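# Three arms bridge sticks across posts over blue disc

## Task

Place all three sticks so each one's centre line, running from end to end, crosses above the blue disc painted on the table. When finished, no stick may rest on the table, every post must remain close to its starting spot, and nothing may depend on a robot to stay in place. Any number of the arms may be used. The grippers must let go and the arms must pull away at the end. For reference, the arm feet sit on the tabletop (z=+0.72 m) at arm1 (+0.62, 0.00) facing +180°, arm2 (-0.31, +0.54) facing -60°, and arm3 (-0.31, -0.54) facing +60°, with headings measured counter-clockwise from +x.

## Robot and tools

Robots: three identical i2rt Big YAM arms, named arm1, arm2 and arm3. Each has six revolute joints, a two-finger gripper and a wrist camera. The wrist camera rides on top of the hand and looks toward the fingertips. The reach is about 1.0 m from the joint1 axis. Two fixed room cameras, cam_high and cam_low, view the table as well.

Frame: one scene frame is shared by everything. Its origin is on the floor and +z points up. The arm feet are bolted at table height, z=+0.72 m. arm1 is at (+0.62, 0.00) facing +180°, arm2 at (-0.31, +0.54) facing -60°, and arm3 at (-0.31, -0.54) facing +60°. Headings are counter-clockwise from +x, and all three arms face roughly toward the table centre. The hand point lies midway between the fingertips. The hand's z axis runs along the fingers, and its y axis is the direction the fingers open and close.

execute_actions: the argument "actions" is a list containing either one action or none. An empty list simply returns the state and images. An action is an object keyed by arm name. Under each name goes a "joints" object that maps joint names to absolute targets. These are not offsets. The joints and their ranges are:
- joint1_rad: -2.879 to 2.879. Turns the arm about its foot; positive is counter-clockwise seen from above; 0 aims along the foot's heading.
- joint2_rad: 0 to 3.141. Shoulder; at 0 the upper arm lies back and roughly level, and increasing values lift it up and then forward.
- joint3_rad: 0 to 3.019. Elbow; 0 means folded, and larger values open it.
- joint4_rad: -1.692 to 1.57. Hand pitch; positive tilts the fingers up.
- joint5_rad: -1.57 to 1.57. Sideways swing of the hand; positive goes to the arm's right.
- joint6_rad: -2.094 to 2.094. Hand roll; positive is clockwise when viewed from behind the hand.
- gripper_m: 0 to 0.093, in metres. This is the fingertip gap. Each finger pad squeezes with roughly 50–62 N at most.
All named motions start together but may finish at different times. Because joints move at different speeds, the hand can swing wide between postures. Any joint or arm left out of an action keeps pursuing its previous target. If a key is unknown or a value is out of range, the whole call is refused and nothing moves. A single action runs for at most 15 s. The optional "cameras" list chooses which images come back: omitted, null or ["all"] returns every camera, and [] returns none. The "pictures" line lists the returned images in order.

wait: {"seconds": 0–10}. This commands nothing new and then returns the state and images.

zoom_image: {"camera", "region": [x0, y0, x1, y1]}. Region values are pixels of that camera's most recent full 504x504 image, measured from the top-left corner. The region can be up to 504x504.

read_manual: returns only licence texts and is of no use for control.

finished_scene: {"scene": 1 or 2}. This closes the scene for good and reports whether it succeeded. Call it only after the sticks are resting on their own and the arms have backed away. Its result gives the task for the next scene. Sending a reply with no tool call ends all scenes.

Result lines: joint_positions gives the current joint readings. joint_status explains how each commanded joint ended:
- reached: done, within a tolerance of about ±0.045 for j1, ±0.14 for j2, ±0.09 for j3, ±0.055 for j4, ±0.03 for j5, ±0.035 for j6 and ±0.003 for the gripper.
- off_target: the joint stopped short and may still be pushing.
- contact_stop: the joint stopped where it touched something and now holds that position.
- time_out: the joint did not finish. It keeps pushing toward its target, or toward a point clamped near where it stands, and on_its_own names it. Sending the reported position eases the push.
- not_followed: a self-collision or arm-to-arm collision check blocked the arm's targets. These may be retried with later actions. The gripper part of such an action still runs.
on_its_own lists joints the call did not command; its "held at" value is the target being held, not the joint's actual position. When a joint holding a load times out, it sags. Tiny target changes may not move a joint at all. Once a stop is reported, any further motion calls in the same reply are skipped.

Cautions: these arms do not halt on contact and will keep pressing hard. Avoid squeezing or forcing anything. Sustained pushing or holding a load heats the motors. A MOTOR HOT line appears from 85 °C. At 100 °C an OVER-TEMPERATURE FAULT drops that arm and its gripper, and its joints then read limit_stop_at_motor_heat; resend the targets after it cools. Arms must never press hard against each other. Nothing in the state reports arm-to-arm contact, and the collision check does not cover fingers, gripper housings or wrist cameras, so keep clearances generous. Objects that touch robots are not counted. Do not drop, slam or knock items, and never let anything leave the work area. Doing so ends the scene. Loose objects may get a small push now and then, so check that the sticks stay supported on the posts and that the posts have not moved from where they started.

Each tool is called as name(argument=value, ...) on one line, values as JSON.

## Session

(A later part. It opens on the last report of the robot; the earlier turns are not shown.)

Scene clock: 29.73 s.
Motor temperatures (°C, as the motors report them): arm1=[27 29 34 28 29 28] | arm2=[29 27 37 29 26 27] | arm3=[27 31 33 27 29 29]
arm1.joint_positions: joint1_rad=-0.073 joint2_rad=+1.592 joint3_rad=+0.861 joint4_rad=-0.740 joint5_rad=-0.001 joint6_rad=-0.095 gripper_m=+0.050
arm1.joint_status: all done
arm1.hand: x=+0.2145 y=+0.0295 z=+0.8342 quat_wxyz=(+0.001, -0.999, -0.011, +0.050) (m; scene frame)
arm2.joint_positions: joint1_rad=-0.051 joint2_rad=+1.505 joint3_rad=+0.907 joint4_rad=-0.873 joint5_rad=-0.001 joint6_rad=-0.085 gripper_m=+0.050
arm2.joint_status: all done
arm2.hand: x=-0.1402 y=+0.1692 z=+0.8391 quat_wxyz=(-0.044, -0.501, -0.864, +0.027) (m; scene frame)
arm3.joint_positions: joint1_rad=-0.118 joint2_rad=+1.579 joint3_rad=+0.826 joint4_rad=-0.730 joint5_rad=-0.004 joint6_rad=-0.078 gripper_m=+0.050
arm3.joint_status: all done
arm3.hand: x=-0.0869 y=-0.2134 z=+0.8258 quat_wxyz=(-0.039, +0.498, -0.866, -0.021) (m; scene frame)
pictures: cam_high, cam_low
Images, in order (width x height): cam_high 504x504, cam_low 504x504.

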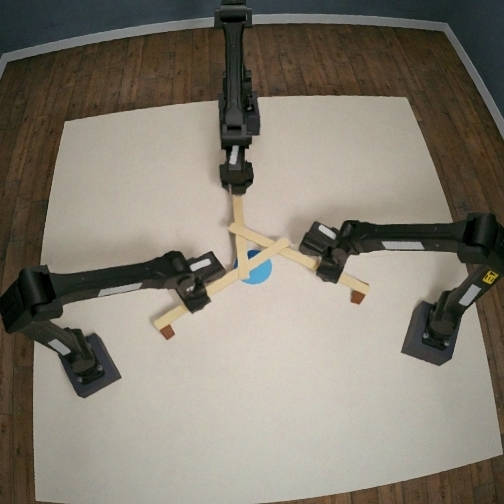

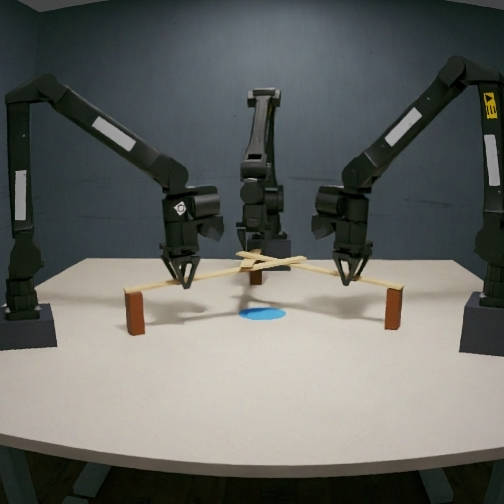

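The frame holds without the grippers, so I'll pull the arms back.

execute_actions(actions=[{"arm1": {"joints": {"joint2_rad": 1.0, "gripper_m": 0.09}}, "arm2": {"joints": {"joint2_rad": 0.9, "gripper_m": 0.09}}, "arm3": {"joints": {"joint2_rad": 0.96, "gripper_m": 0.09}}}])

Scene clock: 31.20 s.
Motor temperatures (°C, as the motors report them): arm1=[27 29 34 28 29 28] | arm2=[29 27 37 29 26 27] | arm3=[27 31 34 27 29 29]
arm1.joint_positions: joint1_rad=-0.073 joint2_rad=+0.997 joint3_rad=+0.861 joint4_rad=-0.743 joint5_rad=-0.001 joint6_rad=-0.095 gripper_m=+0.090
arm1.joint_status: all done
arm1.hand: x=+0.2126 y=+0.0309 z=+1.0706 quat_wxyz=(+0.025, -0.941, -0.010, +0.338) (m; scene frame)
arm2.joint_positions: joint1_rad=-0.051 joint2_rad=+0.890 joint3_rad=+0.912 joint4_rad=-0.874 joint5_rad=-0.001 joint6_rad=-0.085 gripper_m=+0.090
arm2.joint_status: all done
arm2.hand: x=-0.1521 y=+0.1922 z=+1.0761 quat_wxyz=(-0.290, -0.470, -0.809, +0.200) (m; scene frame)
arm3.joint_positions: joint1_rad=-0.118 joint2_rad=+0.953 joint3_rad=+0.826 joint4_rad=-0.732 joint5_rad=-0.004 joint6_rad=-0.078 gripper_m=+0.090
arm3.joint_status: all done
arm3.hand: x=-0.0842 y=-0.2100 z=+1.0673 quat_wxyz=(-0.314, +0.468, -0.812, -0.152) (m; scene frame)
pictures: arm1_cam_wrist, arm2_cam_wrist, arm3_cam_wrist, cam_high, cam_low
Images, in order (width x height): arm1_cam_wrist 504x504, arm2_cam_wrist 504x504, arm3_cam_wrist 504x504, cam_high 504x504, cam_low 504x504.

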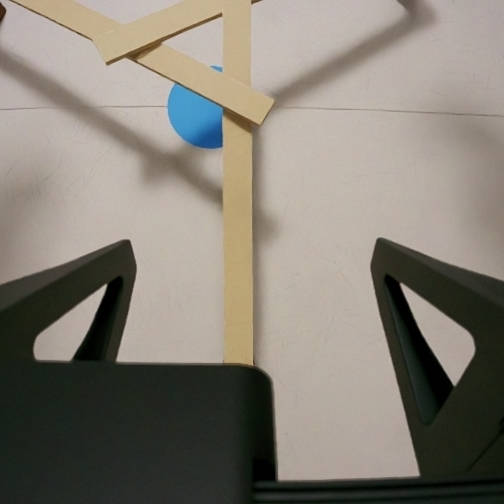

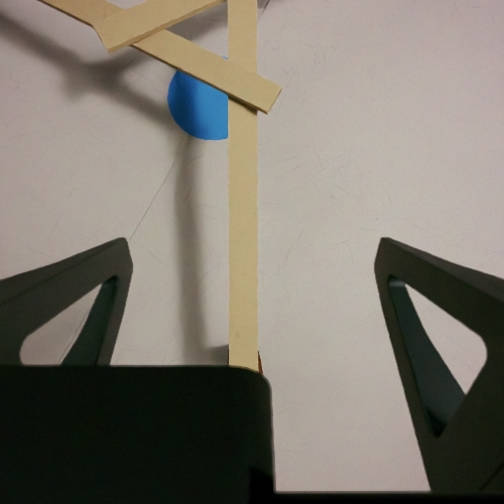

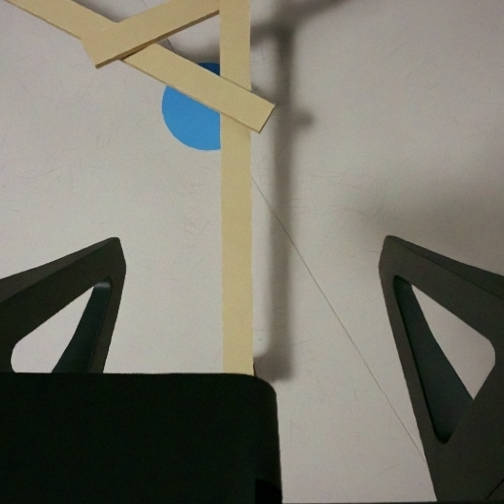

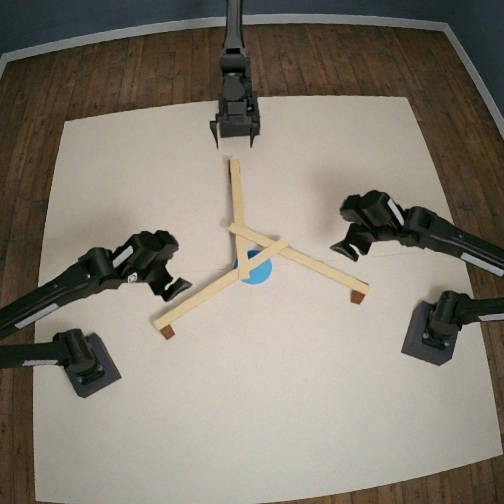

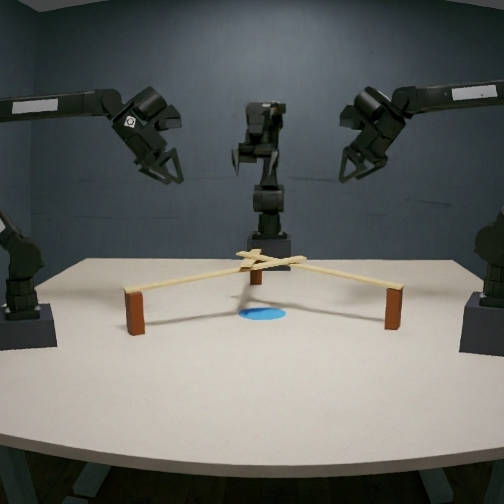

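zoom_image(camera="arm2_cam_wrist", region=[140, 30, 300, 190])

zoom_image(camera="cam_high", region=[180, 140, 340, 300])

Region (140, 30, 300, 190) of arm2_cam_wrist's 504x504 image, scaled by 3.150, with more detail than that image has.

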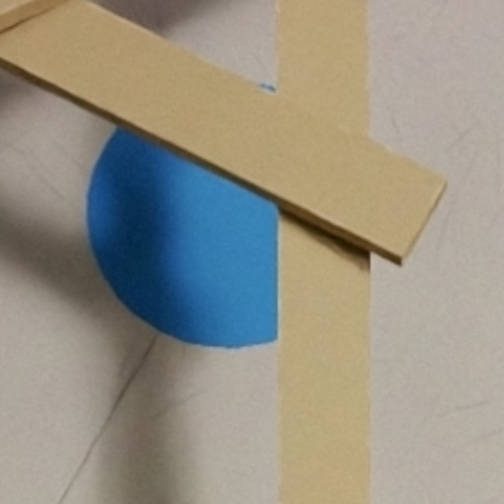

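Region (180, 140, 340, 300) of cam_high's 504x504 image, scaled by 3.150, with more detail than that image has.

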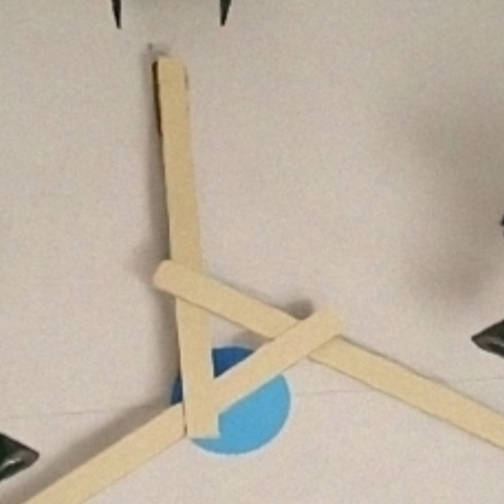

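finished_scene(scene=2)

The scene is finished: the task was done.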